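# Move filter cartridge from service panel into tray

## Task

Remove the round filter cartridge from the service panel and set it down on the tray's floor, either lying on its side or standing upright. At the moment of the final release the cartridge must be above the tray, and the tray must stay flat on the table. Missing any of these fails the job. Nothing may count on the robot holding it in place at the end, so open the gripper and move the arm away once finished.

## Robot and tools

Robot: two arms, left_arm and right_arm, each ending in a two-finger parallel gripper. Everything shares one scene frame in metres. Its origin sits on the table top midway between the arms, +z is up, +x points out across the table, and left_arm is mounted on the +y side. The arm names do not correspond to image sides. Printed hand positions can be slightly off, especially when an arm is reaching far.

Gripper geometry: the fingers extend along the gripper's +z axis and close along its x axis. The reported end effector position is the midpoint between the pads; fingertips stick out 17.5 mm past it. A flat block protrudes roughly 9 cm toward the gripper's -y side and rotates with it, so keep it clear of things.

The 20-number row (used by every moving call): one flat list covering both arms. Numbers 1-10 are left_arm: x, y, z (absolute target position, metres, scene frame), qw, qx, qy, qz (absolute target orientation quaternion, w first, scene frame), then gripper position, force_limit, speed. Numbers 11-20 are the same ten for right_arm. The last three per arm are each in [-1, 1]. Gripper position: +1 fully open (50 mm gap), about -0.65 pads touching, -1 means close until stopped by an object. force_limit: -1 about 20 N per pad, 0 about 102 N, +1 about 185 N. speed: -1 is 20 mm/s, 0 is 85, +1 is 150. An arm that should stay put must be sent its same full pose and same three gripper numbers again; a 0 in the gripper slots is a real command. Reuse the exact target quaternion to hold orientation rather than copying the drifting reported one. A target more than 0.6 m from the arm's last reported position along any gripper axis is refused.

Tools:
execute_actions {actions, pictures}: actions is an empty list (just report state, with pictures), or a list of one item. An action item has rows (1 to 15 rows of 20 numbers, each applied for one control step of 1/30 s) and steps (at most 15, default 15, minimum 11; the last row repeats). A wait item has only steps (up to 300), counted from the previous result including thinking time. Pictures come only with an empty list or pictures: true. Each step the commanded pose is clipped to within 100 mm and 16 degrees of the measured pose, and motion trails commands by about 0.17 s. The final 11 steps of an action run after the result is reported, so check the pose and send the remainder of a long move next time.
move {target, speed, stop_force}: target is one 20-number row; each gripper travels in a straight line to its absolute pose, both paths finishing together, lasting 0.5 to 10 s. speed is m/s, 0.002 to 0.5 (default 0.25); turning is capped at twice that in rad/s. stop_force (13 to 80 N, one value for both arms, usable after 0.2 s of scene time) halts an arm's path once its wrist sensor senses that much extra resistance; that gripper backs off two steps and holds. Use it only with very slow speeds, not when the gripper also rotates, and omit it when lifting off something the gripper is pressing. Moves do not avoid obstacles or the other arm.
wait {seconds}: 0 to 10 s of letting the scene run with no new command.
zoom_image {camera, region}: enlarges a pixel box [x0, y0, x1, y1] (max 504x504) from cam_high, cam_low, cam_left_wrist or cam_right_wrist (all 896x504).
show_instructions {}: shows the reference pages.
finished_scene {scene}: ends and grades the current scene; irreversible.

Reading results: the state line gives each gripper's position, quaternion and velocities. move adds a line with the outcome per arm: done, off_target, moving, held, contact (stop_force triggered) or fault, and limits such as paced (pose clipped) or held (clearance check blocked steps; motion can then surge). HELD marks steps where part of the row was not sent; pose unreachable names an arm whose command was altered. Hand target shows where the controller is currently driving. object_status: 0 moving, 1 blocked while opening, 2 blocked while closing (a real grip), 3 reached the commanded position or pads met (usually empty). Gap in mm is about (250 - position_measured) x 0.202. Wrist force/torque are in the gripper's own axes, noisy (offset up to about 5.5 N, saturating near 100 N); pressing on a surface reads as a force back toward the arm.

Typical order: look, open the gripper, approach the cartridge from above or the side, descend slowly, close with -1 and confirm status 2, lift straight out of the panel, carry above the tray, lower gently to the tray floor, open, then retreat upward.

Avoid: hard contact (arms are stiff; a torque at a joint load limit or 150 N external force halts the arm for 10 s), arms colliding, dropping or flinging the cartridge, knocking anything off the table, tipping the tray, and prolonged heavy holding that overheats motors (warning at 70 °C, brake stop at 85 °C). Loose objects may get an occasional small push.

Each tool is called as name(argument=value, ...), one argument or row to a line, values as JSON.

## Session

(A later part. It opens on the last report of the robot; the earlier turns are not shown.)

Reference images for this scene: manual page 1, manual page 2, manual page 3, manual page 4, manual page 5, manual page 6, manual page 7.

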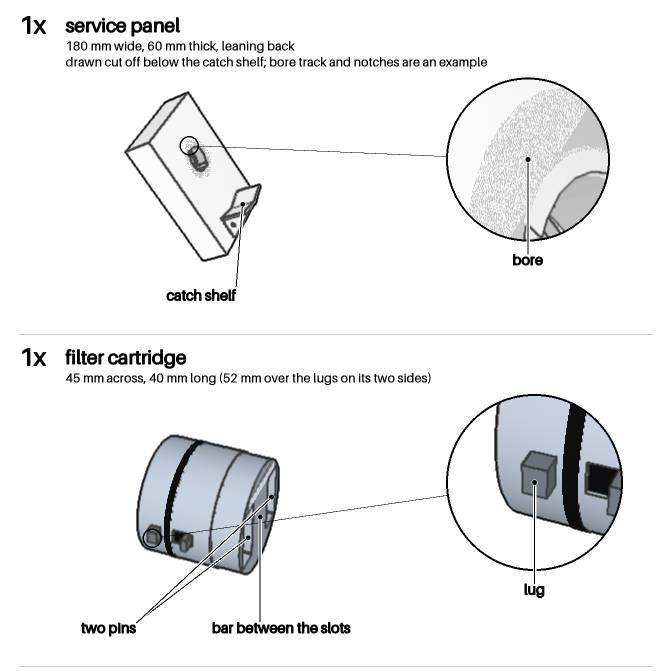

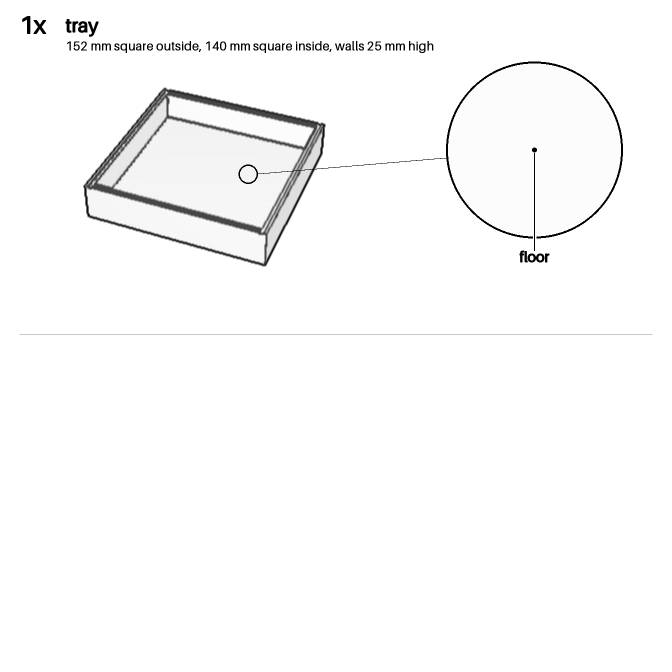

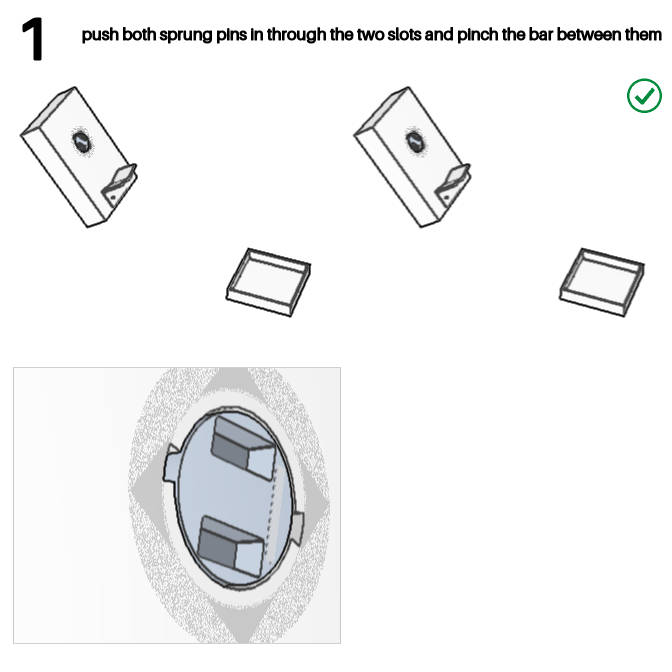

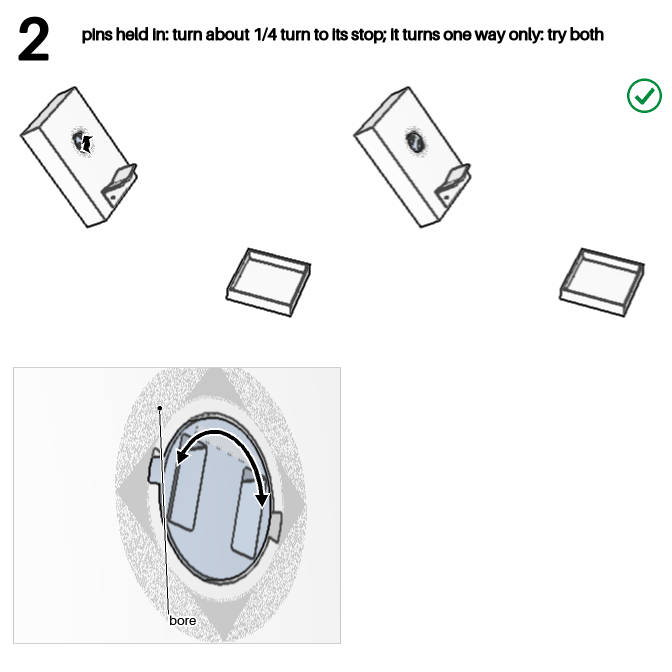

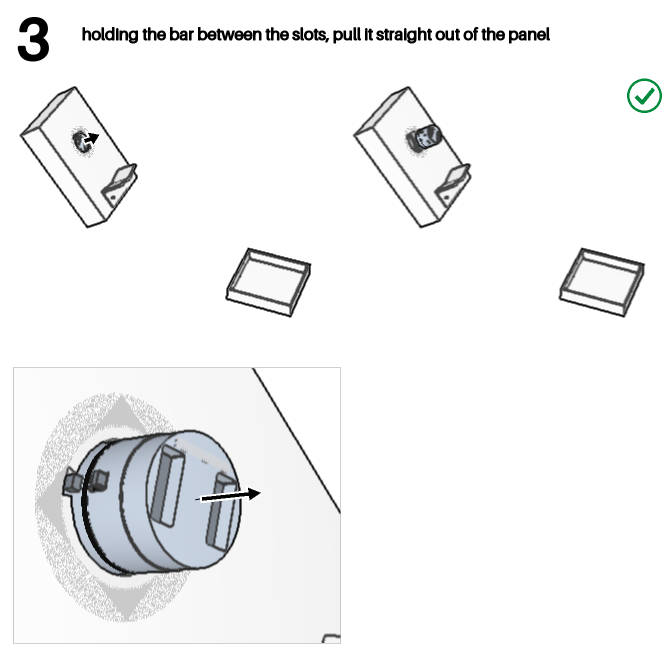

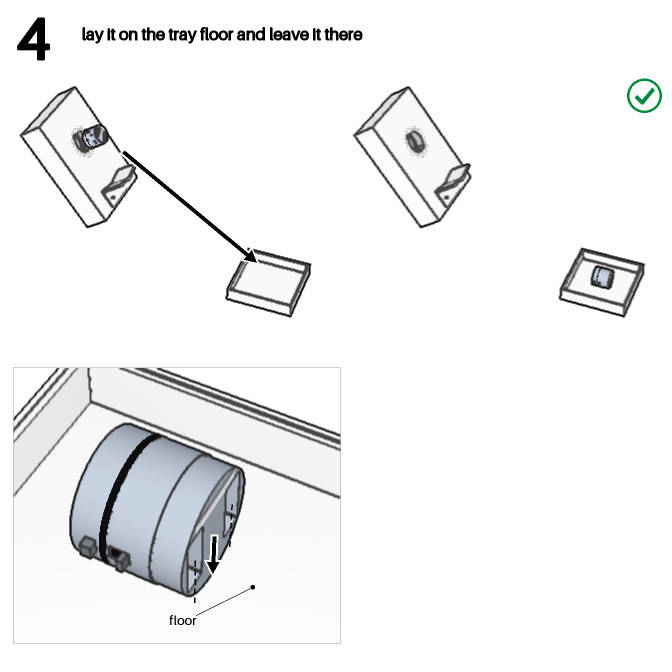

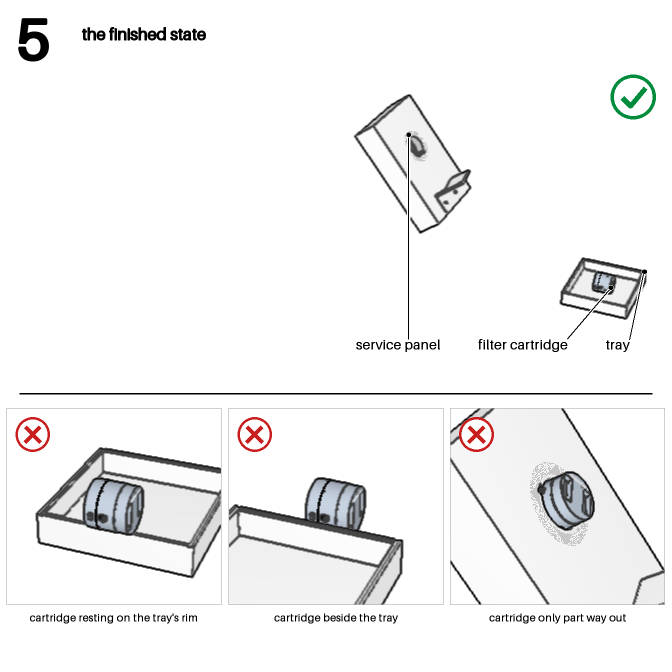

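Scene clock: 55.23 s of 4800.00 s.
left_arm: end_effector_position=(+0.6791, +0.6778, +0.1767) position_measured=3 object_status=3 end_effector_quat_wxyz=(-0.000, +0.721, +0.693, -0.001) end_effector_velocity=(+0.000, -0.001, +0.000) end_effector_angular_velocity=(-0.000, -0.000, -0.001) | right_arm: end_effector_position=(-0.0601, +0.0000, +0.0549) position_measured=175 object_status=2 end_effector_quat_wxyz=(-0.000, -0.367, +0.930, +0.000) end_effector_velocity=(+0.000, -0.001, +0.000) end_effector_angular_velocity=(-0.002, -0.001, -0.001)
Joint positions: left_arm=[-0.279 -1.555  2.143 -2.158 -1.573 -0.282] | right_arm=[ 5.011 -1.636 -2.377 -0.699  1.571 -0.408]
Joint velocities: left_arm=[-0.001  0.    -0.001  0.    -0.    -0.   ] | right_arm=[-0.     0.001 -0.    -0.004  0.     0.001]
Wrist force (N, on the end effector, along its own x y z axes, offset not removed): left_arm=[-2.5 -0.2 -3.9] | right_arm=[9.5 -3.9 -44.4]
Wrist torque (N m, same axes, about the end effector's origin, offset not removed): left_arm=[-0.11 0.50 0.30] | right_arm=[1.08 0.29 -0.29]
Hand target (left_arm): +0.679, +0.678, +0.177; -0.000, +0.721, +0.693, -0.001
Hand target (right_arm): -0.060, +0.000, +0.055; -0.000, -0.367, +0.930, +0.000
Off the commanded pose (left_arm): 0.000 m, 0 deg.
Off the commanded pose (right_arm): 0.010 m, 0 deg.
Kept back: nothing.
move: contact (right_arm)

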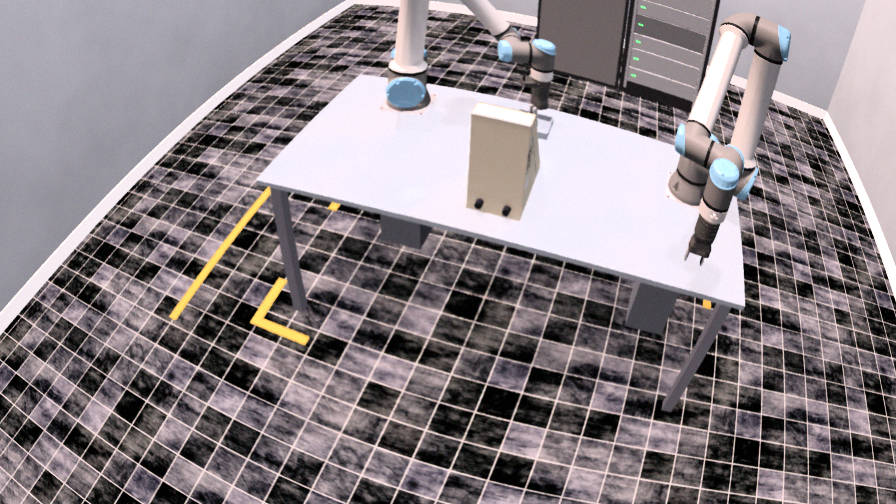

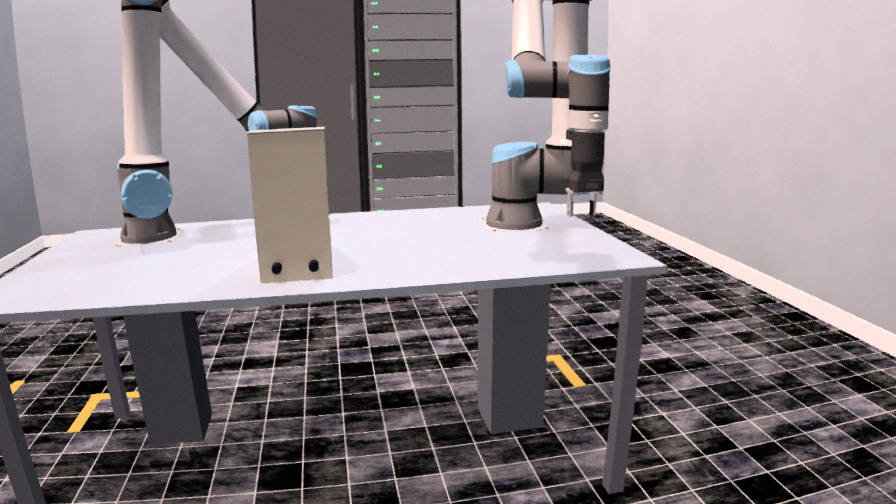

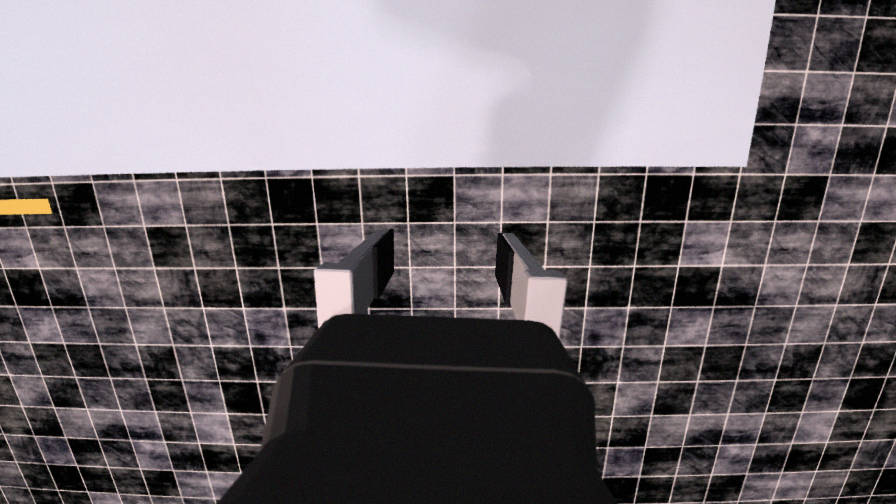

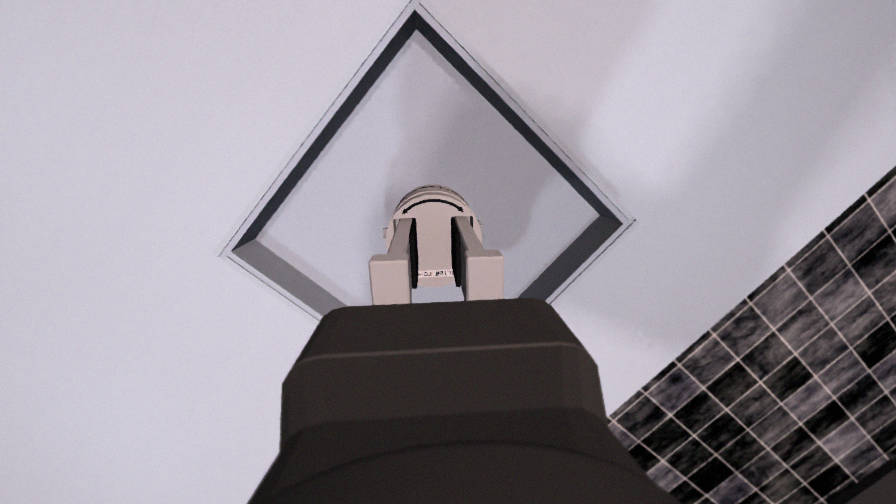

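move(
  target=[0.6791, 0.6778, 0.1767, 0.0, 0.721, 0.693, -0.001, 1, 0, 0, -0.06, 0.0, 0.0555, 0, -0.3665, 0.9304, 0, -0.064, -0.5, -1],
  speed=0.004,
)

move(
  target=[0.6791, 0.6778, 0.1767, 0.0, 0.721, 0.693, -0.001, 1, 0, 0, -0.06, 0.0, 0.078, 0, -0.3665, 0.9304, 0, -0.064, -0.5, -1],
  speed=0.025,
)

Scene clock: 56.30 s of 4800.00 s.
left_arm: end_effector_position=(+0.6791, +0.6778, +0.1767) position_measured=3 object_status=3 end_effector_quat_wxyz=(-0.000, +0.721, +0.693, -0.001) end_effector_velocity=(-0.001, -0.000, -0.001) end_effector_angular_velocity=(-0.000, +0.001, +0.001) | right_arm: end_effector_position=(-0.0600, -0.0000, +0.0555) position_measured=162 object_status=3 end_effector_quat_wxyz=(-0.000, -0.367, +0.930, -0.000) end_effector_velocity=(-0.000, -0.000, +0.000) end_effector_angular_velocity=(-0.001, -0.000, +0.001)
Joint positions: left_arm=[-0.279 -1.555  2.143 -2.158 -1.573 -0.282] | right_arm=[ 5.011 -1.635 -2.377 -0.7    1.571 -0.408]
Joint velocities: left_arm=[-0.001  0.     0.001  0.    -0.001 -0.002] | right_arm=[ 0.     0.001  0.    -0.002 -0.    -0.001]
Wrist force (N, on the end effector, along its own x y z axes, offset not removed): left_arm=[0.2 -0.9 -7.0] | right_arm=[-1.2 -2.1 -4.0]
Wrist torque (N m, same axes, about the end effector's origin, offset not removed): left_arm=[-0.31 0.07 0.23] | right_arm=[-0.46 0.53 -0.31]
Hand target (left_arm): +0.679, +0.678, +0.177; -0.000, +0.721, +0.693, -0.001
Hand target (right_arm): -0.060, -0.000, +0.055; -0.000, -0.367, +0.930, +0.000
Off the commanded pose (left_arm): 0.000 m, 0 deg.
Off the commanded pose (right_arm): 0.000 m, 0 deg.
Kept back: nothing.
move: done

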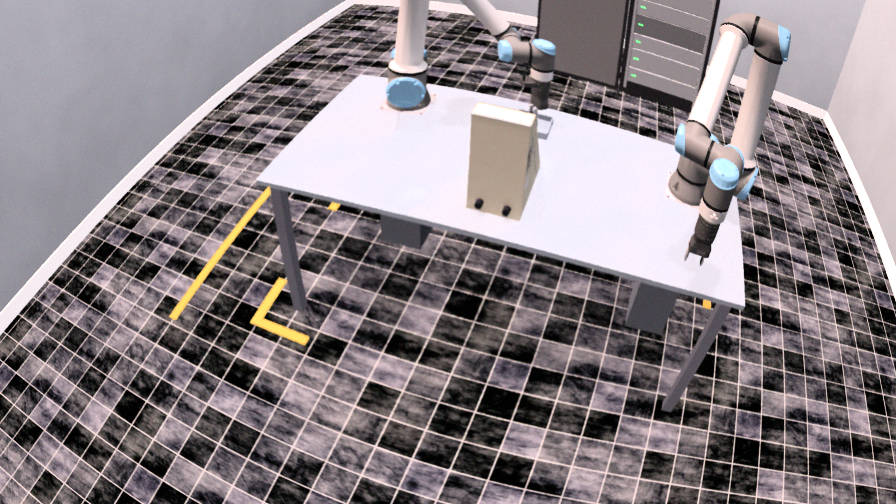

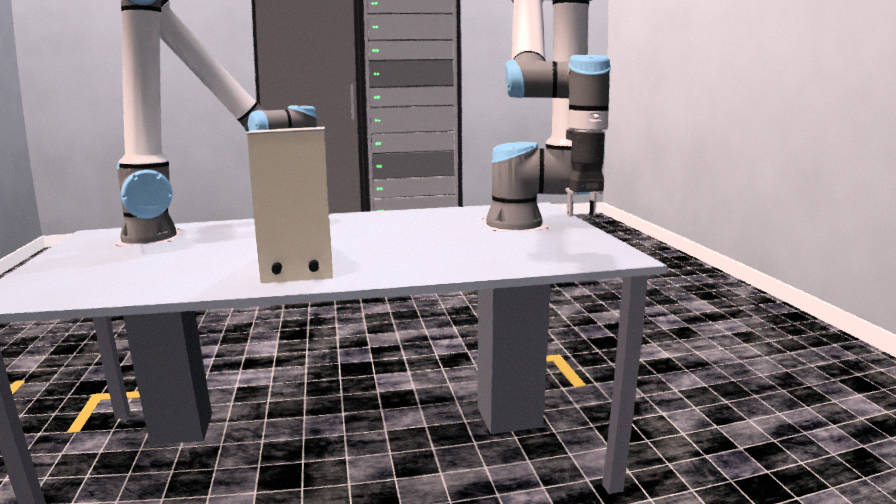

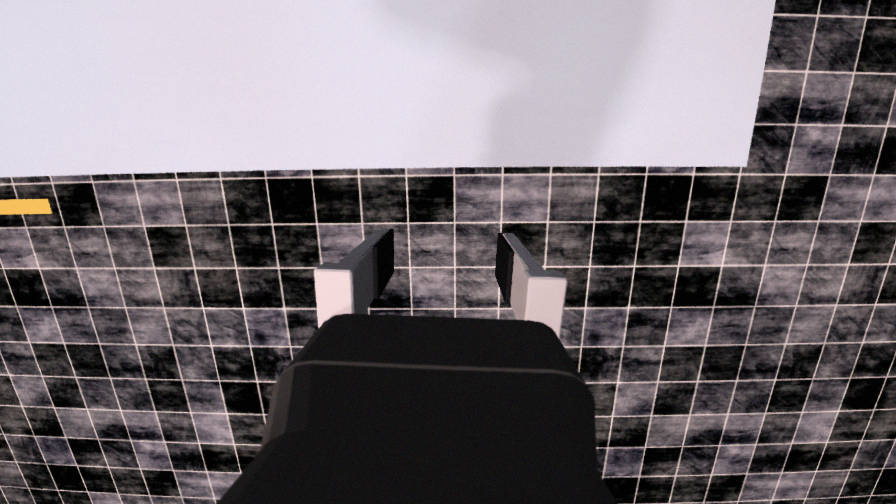

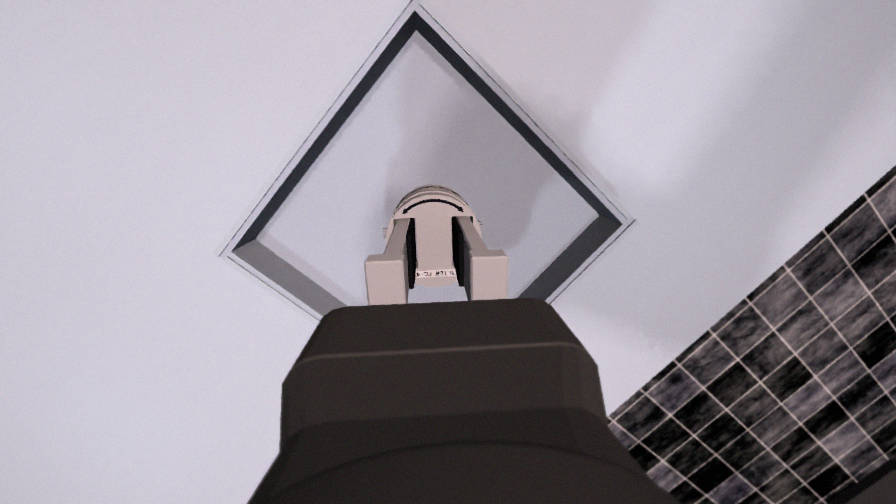

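Scene clock: 57.53 s of 4800.00 s.
left_arm: end_effector_position=(+0.6791, +0.6778, +0.1767) position_measured=3 object_status=3 end_effector_quat_wxyz=(-0.000, +0.721, +0.693, -0.001) end_effector_velocity=(-0.000, -0.000, -0.000) end_effector_angular_velocity=(+0.001, +0.000, -0.002) | right_arm: end_effector_position=(-0.0600, -0.0000, +0.0777) position_measured=162 object_status=3 end_effector_quat_wxyz=(-0.000, -0.367, +0.930, +0.000) end_effector_velocity=(+0.000, -0.000, +0.002) end_effector_angular_velocity=(-0.001, -0.001, -0.000)
Joint positions: left_arm=[-0.279 -1.555  2.143 -2.158 -1.573 -0.282] | right_arm=[ 5.011 -1.597 -2.36  -0.756  1.571 -0.408]
Joint velocities: left_arm=[-0.001 -0.001  0.001  0.     0.     0.001] | right_arm=[ 0.     0.003  0.002 -0.006 -0.     0.   ]
Wrist force (N, on the end effector, along its own x y z axes, offset not removed): left_arm=[0.9 -0.5 -6.5] | right_arm=[-3.5 3.8 1.9]
Wrist torque (N m, same axes, about the end effector's origin, offset not removed): left_arm=[-0.13 -0.05 0.34] | right_arm=[0.69 0.94 -0.30]
Hand target (left_arm): +0.679, +0.678, +0.177; -0.000, +0.721, +0.693, -0.001
Hand target (right_arm): -0.060, -0.000, +0.078; -0.000, -0.367, +0.930, +0.000
Off the commanded pose (left_arm): 0.000 m, 0 deg.
Off the commanded pose (right_arm): 0.000 m, 0 deg.
Kept back: nothing.
move: done

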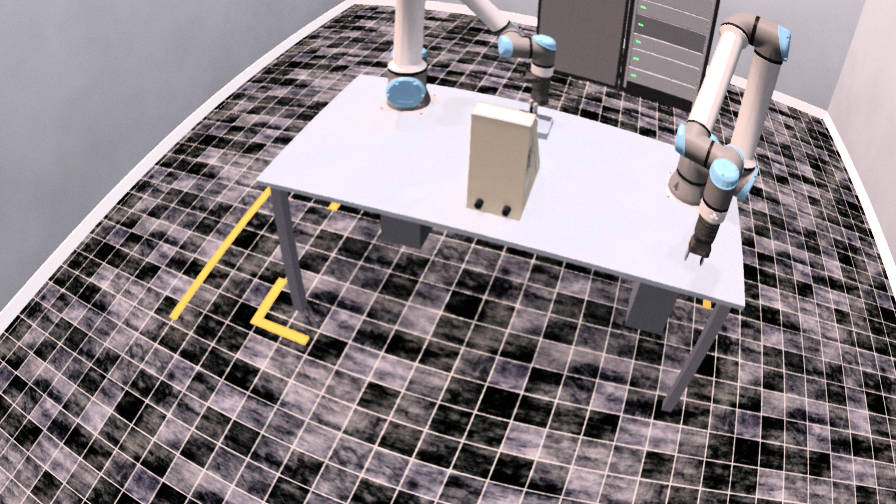

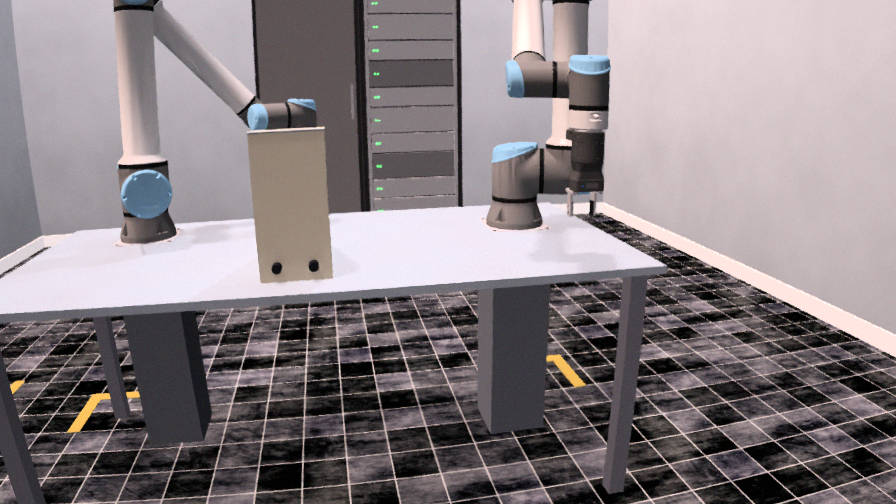

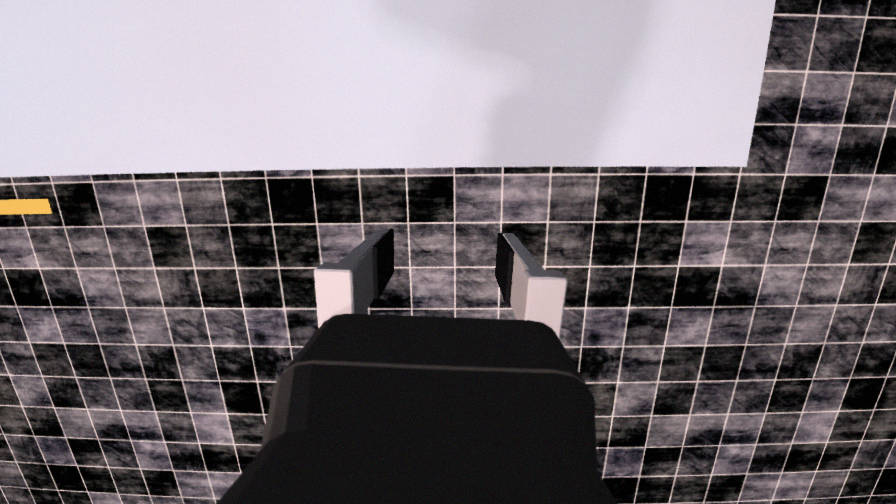

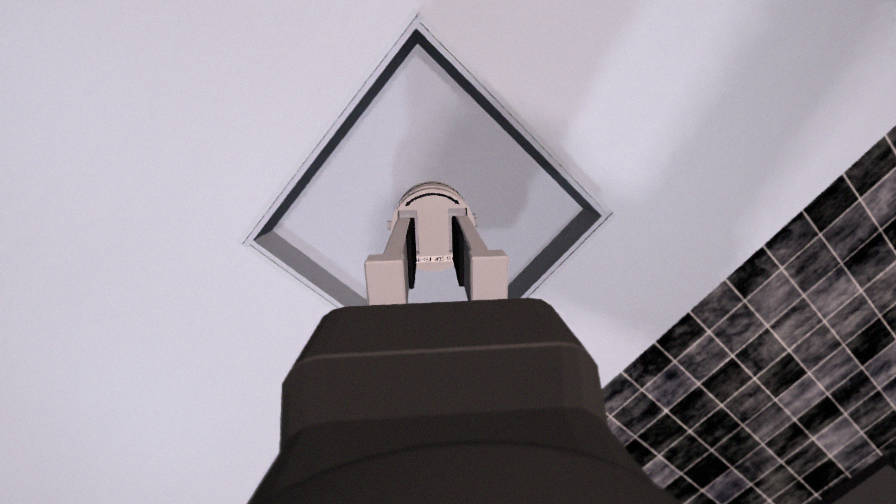

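execute_actions(
  actions=[],
)

Scene clock: 58.03 s of 4800.00 s.
left_arm: end_effector_position=(+0.6791, +0.6778, +0.1767) position_measured=3 object_status=3 end_effector_quat_wxyz=(-0.000, +0.721, +0.693, -0.001) end_effector_velocity=(-0.001, +0.001, -0.001) end_effector_angular_velocity=(+0.001, +0.001, +0.000) | right_arm: end_effector_position=(-0.0600, -0.0000, +0.0780) position_measured=162 object_status=3 end_effector_quat_wxyz=(-0.000, -0.367, +0.930, +0.000) end_effector_velocity=(-0.000, +0.000, -0.000) end_effector_angular_velocity=(+0.000, +0.000, -0.000)
Joint positions: left_arm=[-0.279 -1.555  2.143 -2.158 -1.573 -0.282] | right_arm=[ 5.011 -1.596 -2.36  -0.756  1.571 -0.408]
Joint velocities: left_arm=[0.001 0.    0.001 0.001 0.    0.001] | right_arm=[ 0.    -0.     0.     0.001  0.     0.   ]
Wrist force (N, on the end effector, along its own x y z axes, offset not removed): left_arm=[-1.0 1.2 -4.8] | right_arm=[-1.2 3.2 -1.7]
Wrist torque (N m, same axes, about the end effector's origin, offset not removed): left_arm=[0.16 0.11 0.23] | right_arm=[0.68 0.34 -0.32]
Hand target (left_arm): +0.679, +0.678, +0.177; -0.000, +0.721, +0.693, -0.001
Hand target (right_arm): -0.060, -0.000, +0.078; -0.000, -0.367, +0.930, +0.000
Off the commanded pose (left_arm): 0.000 m, 0 deg.
Off the commanded pose (right_arm): 0.000 m, 0 deg.
Kept back: nothing.
Steps of this call (steps 1 to 15: nothing new was sent). Readings (end_effector_position | what the end effector reports):
1: left_arm (+0.6791, +0.6778, +0.1767) | right_arm (-0.0600, -0.0000, +0.0778) | left_arm position_measured=3 object_status=3 | right_arm position_measured=162 object_status=3
2: left_arm (+0.6791, +0.6778, +0.1767) | right_arm (-0.0600, -0.0000, +0.0778) | left_arm position_measured=3 object_status=3 | right_arm position_measured=162 object_status=3
4: left_arm (+0.6791, +0.6778, +0.1767) | right_arm (-0.0600, -0.0000, +0.0779) | left_arm position_measured=3 object_status=3 | right_arm position_measured=162 object_status=3
8: left_arm (+0.6791, +0.6778, +0.1767) | right_arm (-0.0600, -0.0000, +0.0780) | left_arm position_measured=3 object_status=3 | right_arm position_measured=162 object_status=3
15: the state above

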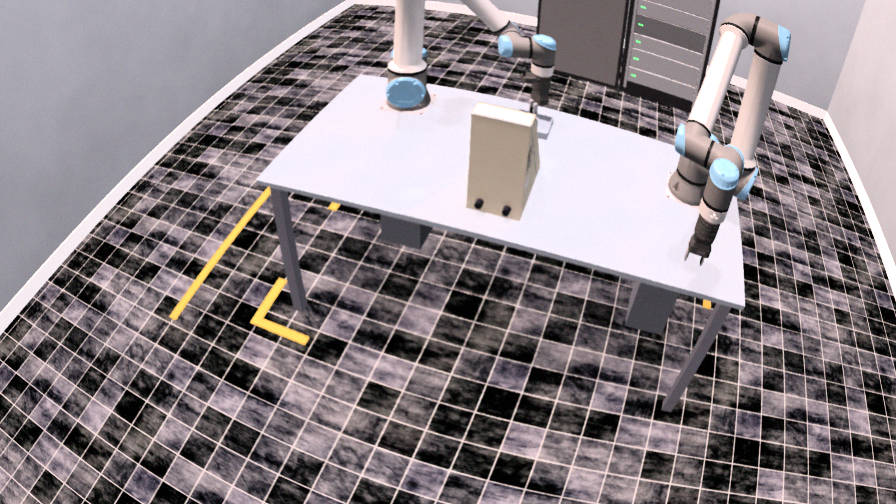

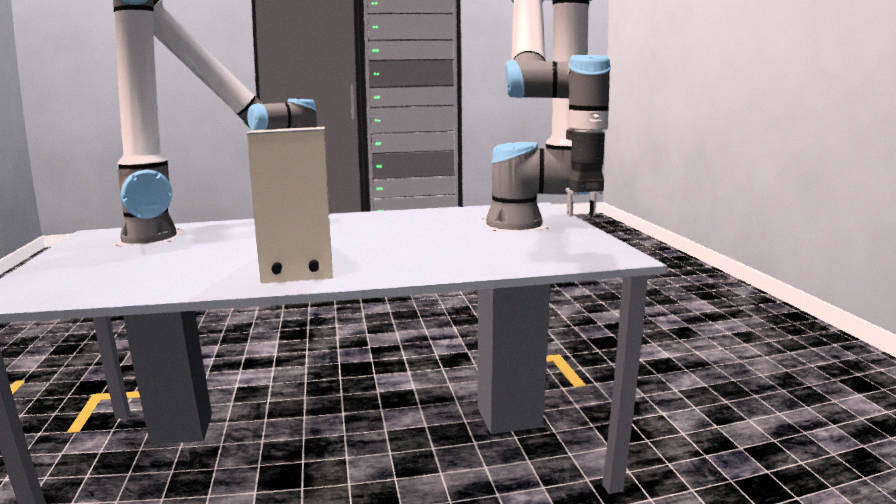

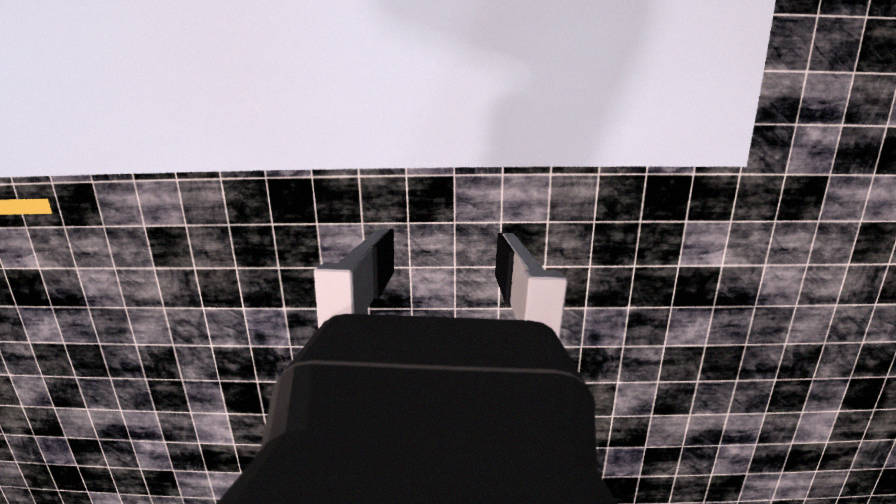

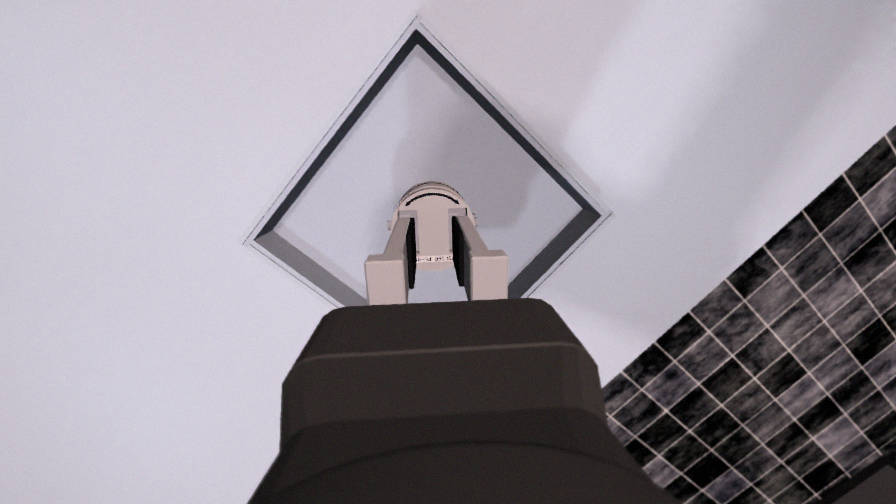

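move(
  target=[0.6791, 0.6778, 0.1767, 0.0, 0.721, 0.693, -0.001, 1, 0, 0, -0.06, -0.06, 0.27, 0, -0.3665, 0.9304, 0, -0.064, -0.5, -1],
  speed=0.2,
)

Scene clock: 59.90 s of 4800.00 s.
left_arm: end_effector_position=(+0.6791, +0.6778, +0.1767) position_measured=3 object_status=3 end_effector_quat_wxyz=(-0.000, +0.721, +0.693, -0.001) end_effector_velocity=(+0.000, +0.000, +0.000) end_effector_angular_velocity=(-0.000, -0.001, +0.002) | right_arm: end_effector_position=(-0.0600, -0.0599, +0.2696) position_measured=162 object_status=3 end_effector_quat_wxyz=(+0.000, -0.367, +0.930, +0.000) end_effector_velocity=(+0.000, -0.001, +0.002) end_effector_angular_velocity=(-0.002, -0.001, -0.002)
Joint positions: left_arm=[-0.279 -1.555  2.143 -2.158 -1.573 -0.282] | right_arm=[ 5.054 -1.249 -2.237 -1.227  1.571 -0.365]
Joint velocities: left_arm=[ 0.001 -0.001 -0.    -0.     0.    -0.001] | right_arm=[ 0.     0.002  0.002 -0.006 -0.     0.002]
Wrist force (N, on the end effector, along its own x y z axes, offset not removed): left_arm=[-0.9 -1.3 -2.8] | right_arm=[-1.7 5.7 2.9]
Wrist torque (N m, same axes, about the end effector's origin, offset not removed): left_arm=[-0.25 0.15 0.31] | right_arm=[1.01 0.52 -0.27]
Hand target (left_arm): +0.679, +0.678, +0.177; -0.000, +0.721, +0.693, -0.001
Hand target (right_arm): -0.060, -0.060, +0.270; +0.000, -0.367, +0.930, +0.000
Off the commanded pose (left_arm): 0.000 m, 0 deg.
Off the commanded pose (right_arm): 0.000 m, 0 deg.
Kept back: nothing.
move: done

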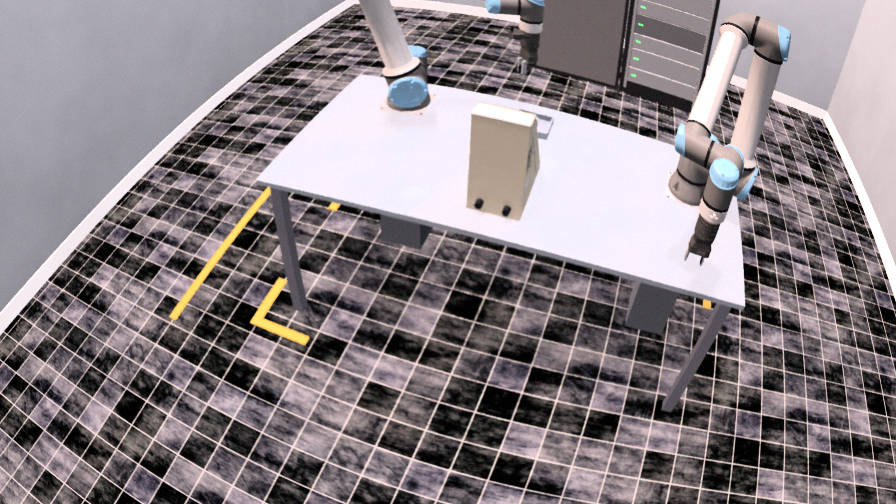

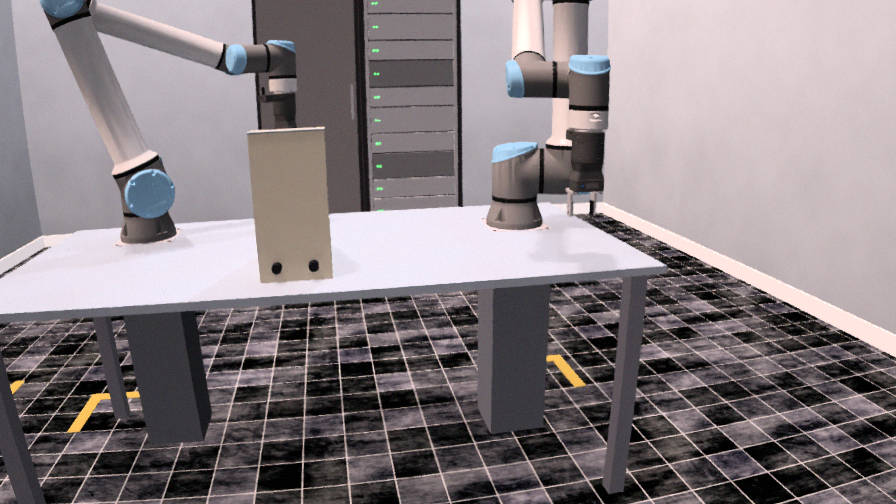

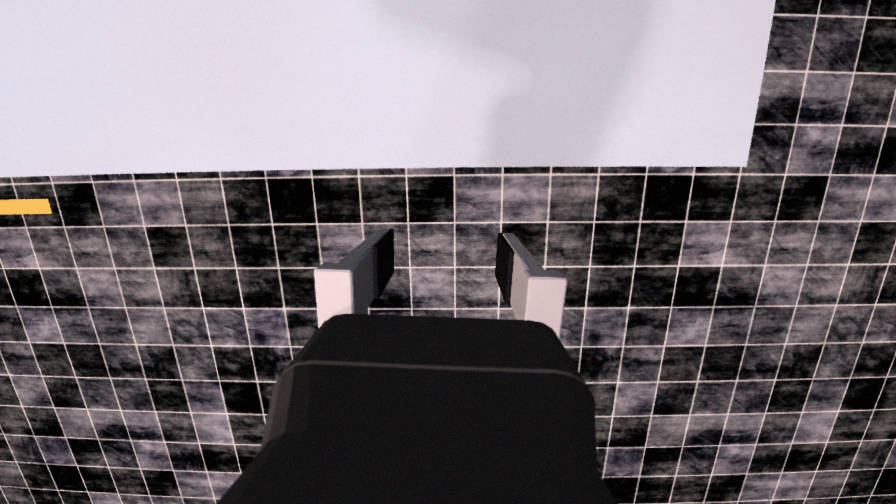

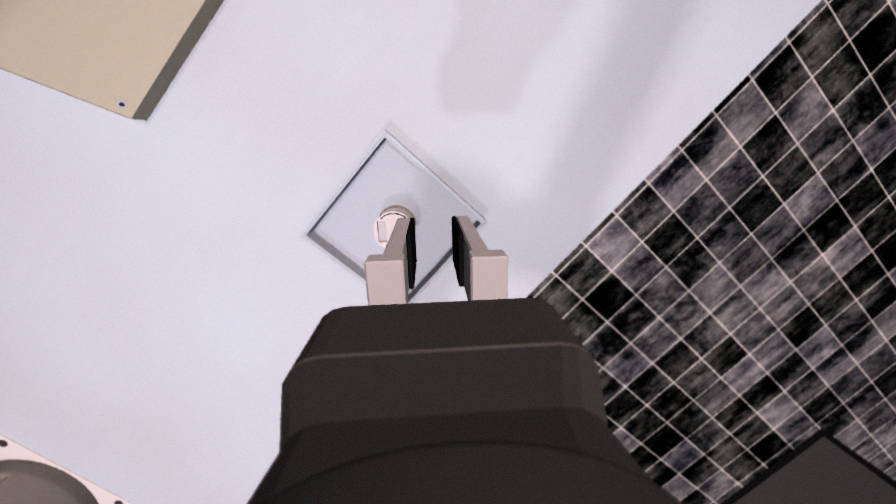

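The cartridge is standing upright in the middle of the tray, and the arm is clear.

finished_scene(
  scene=2,
)

The scene is finished: the task was done.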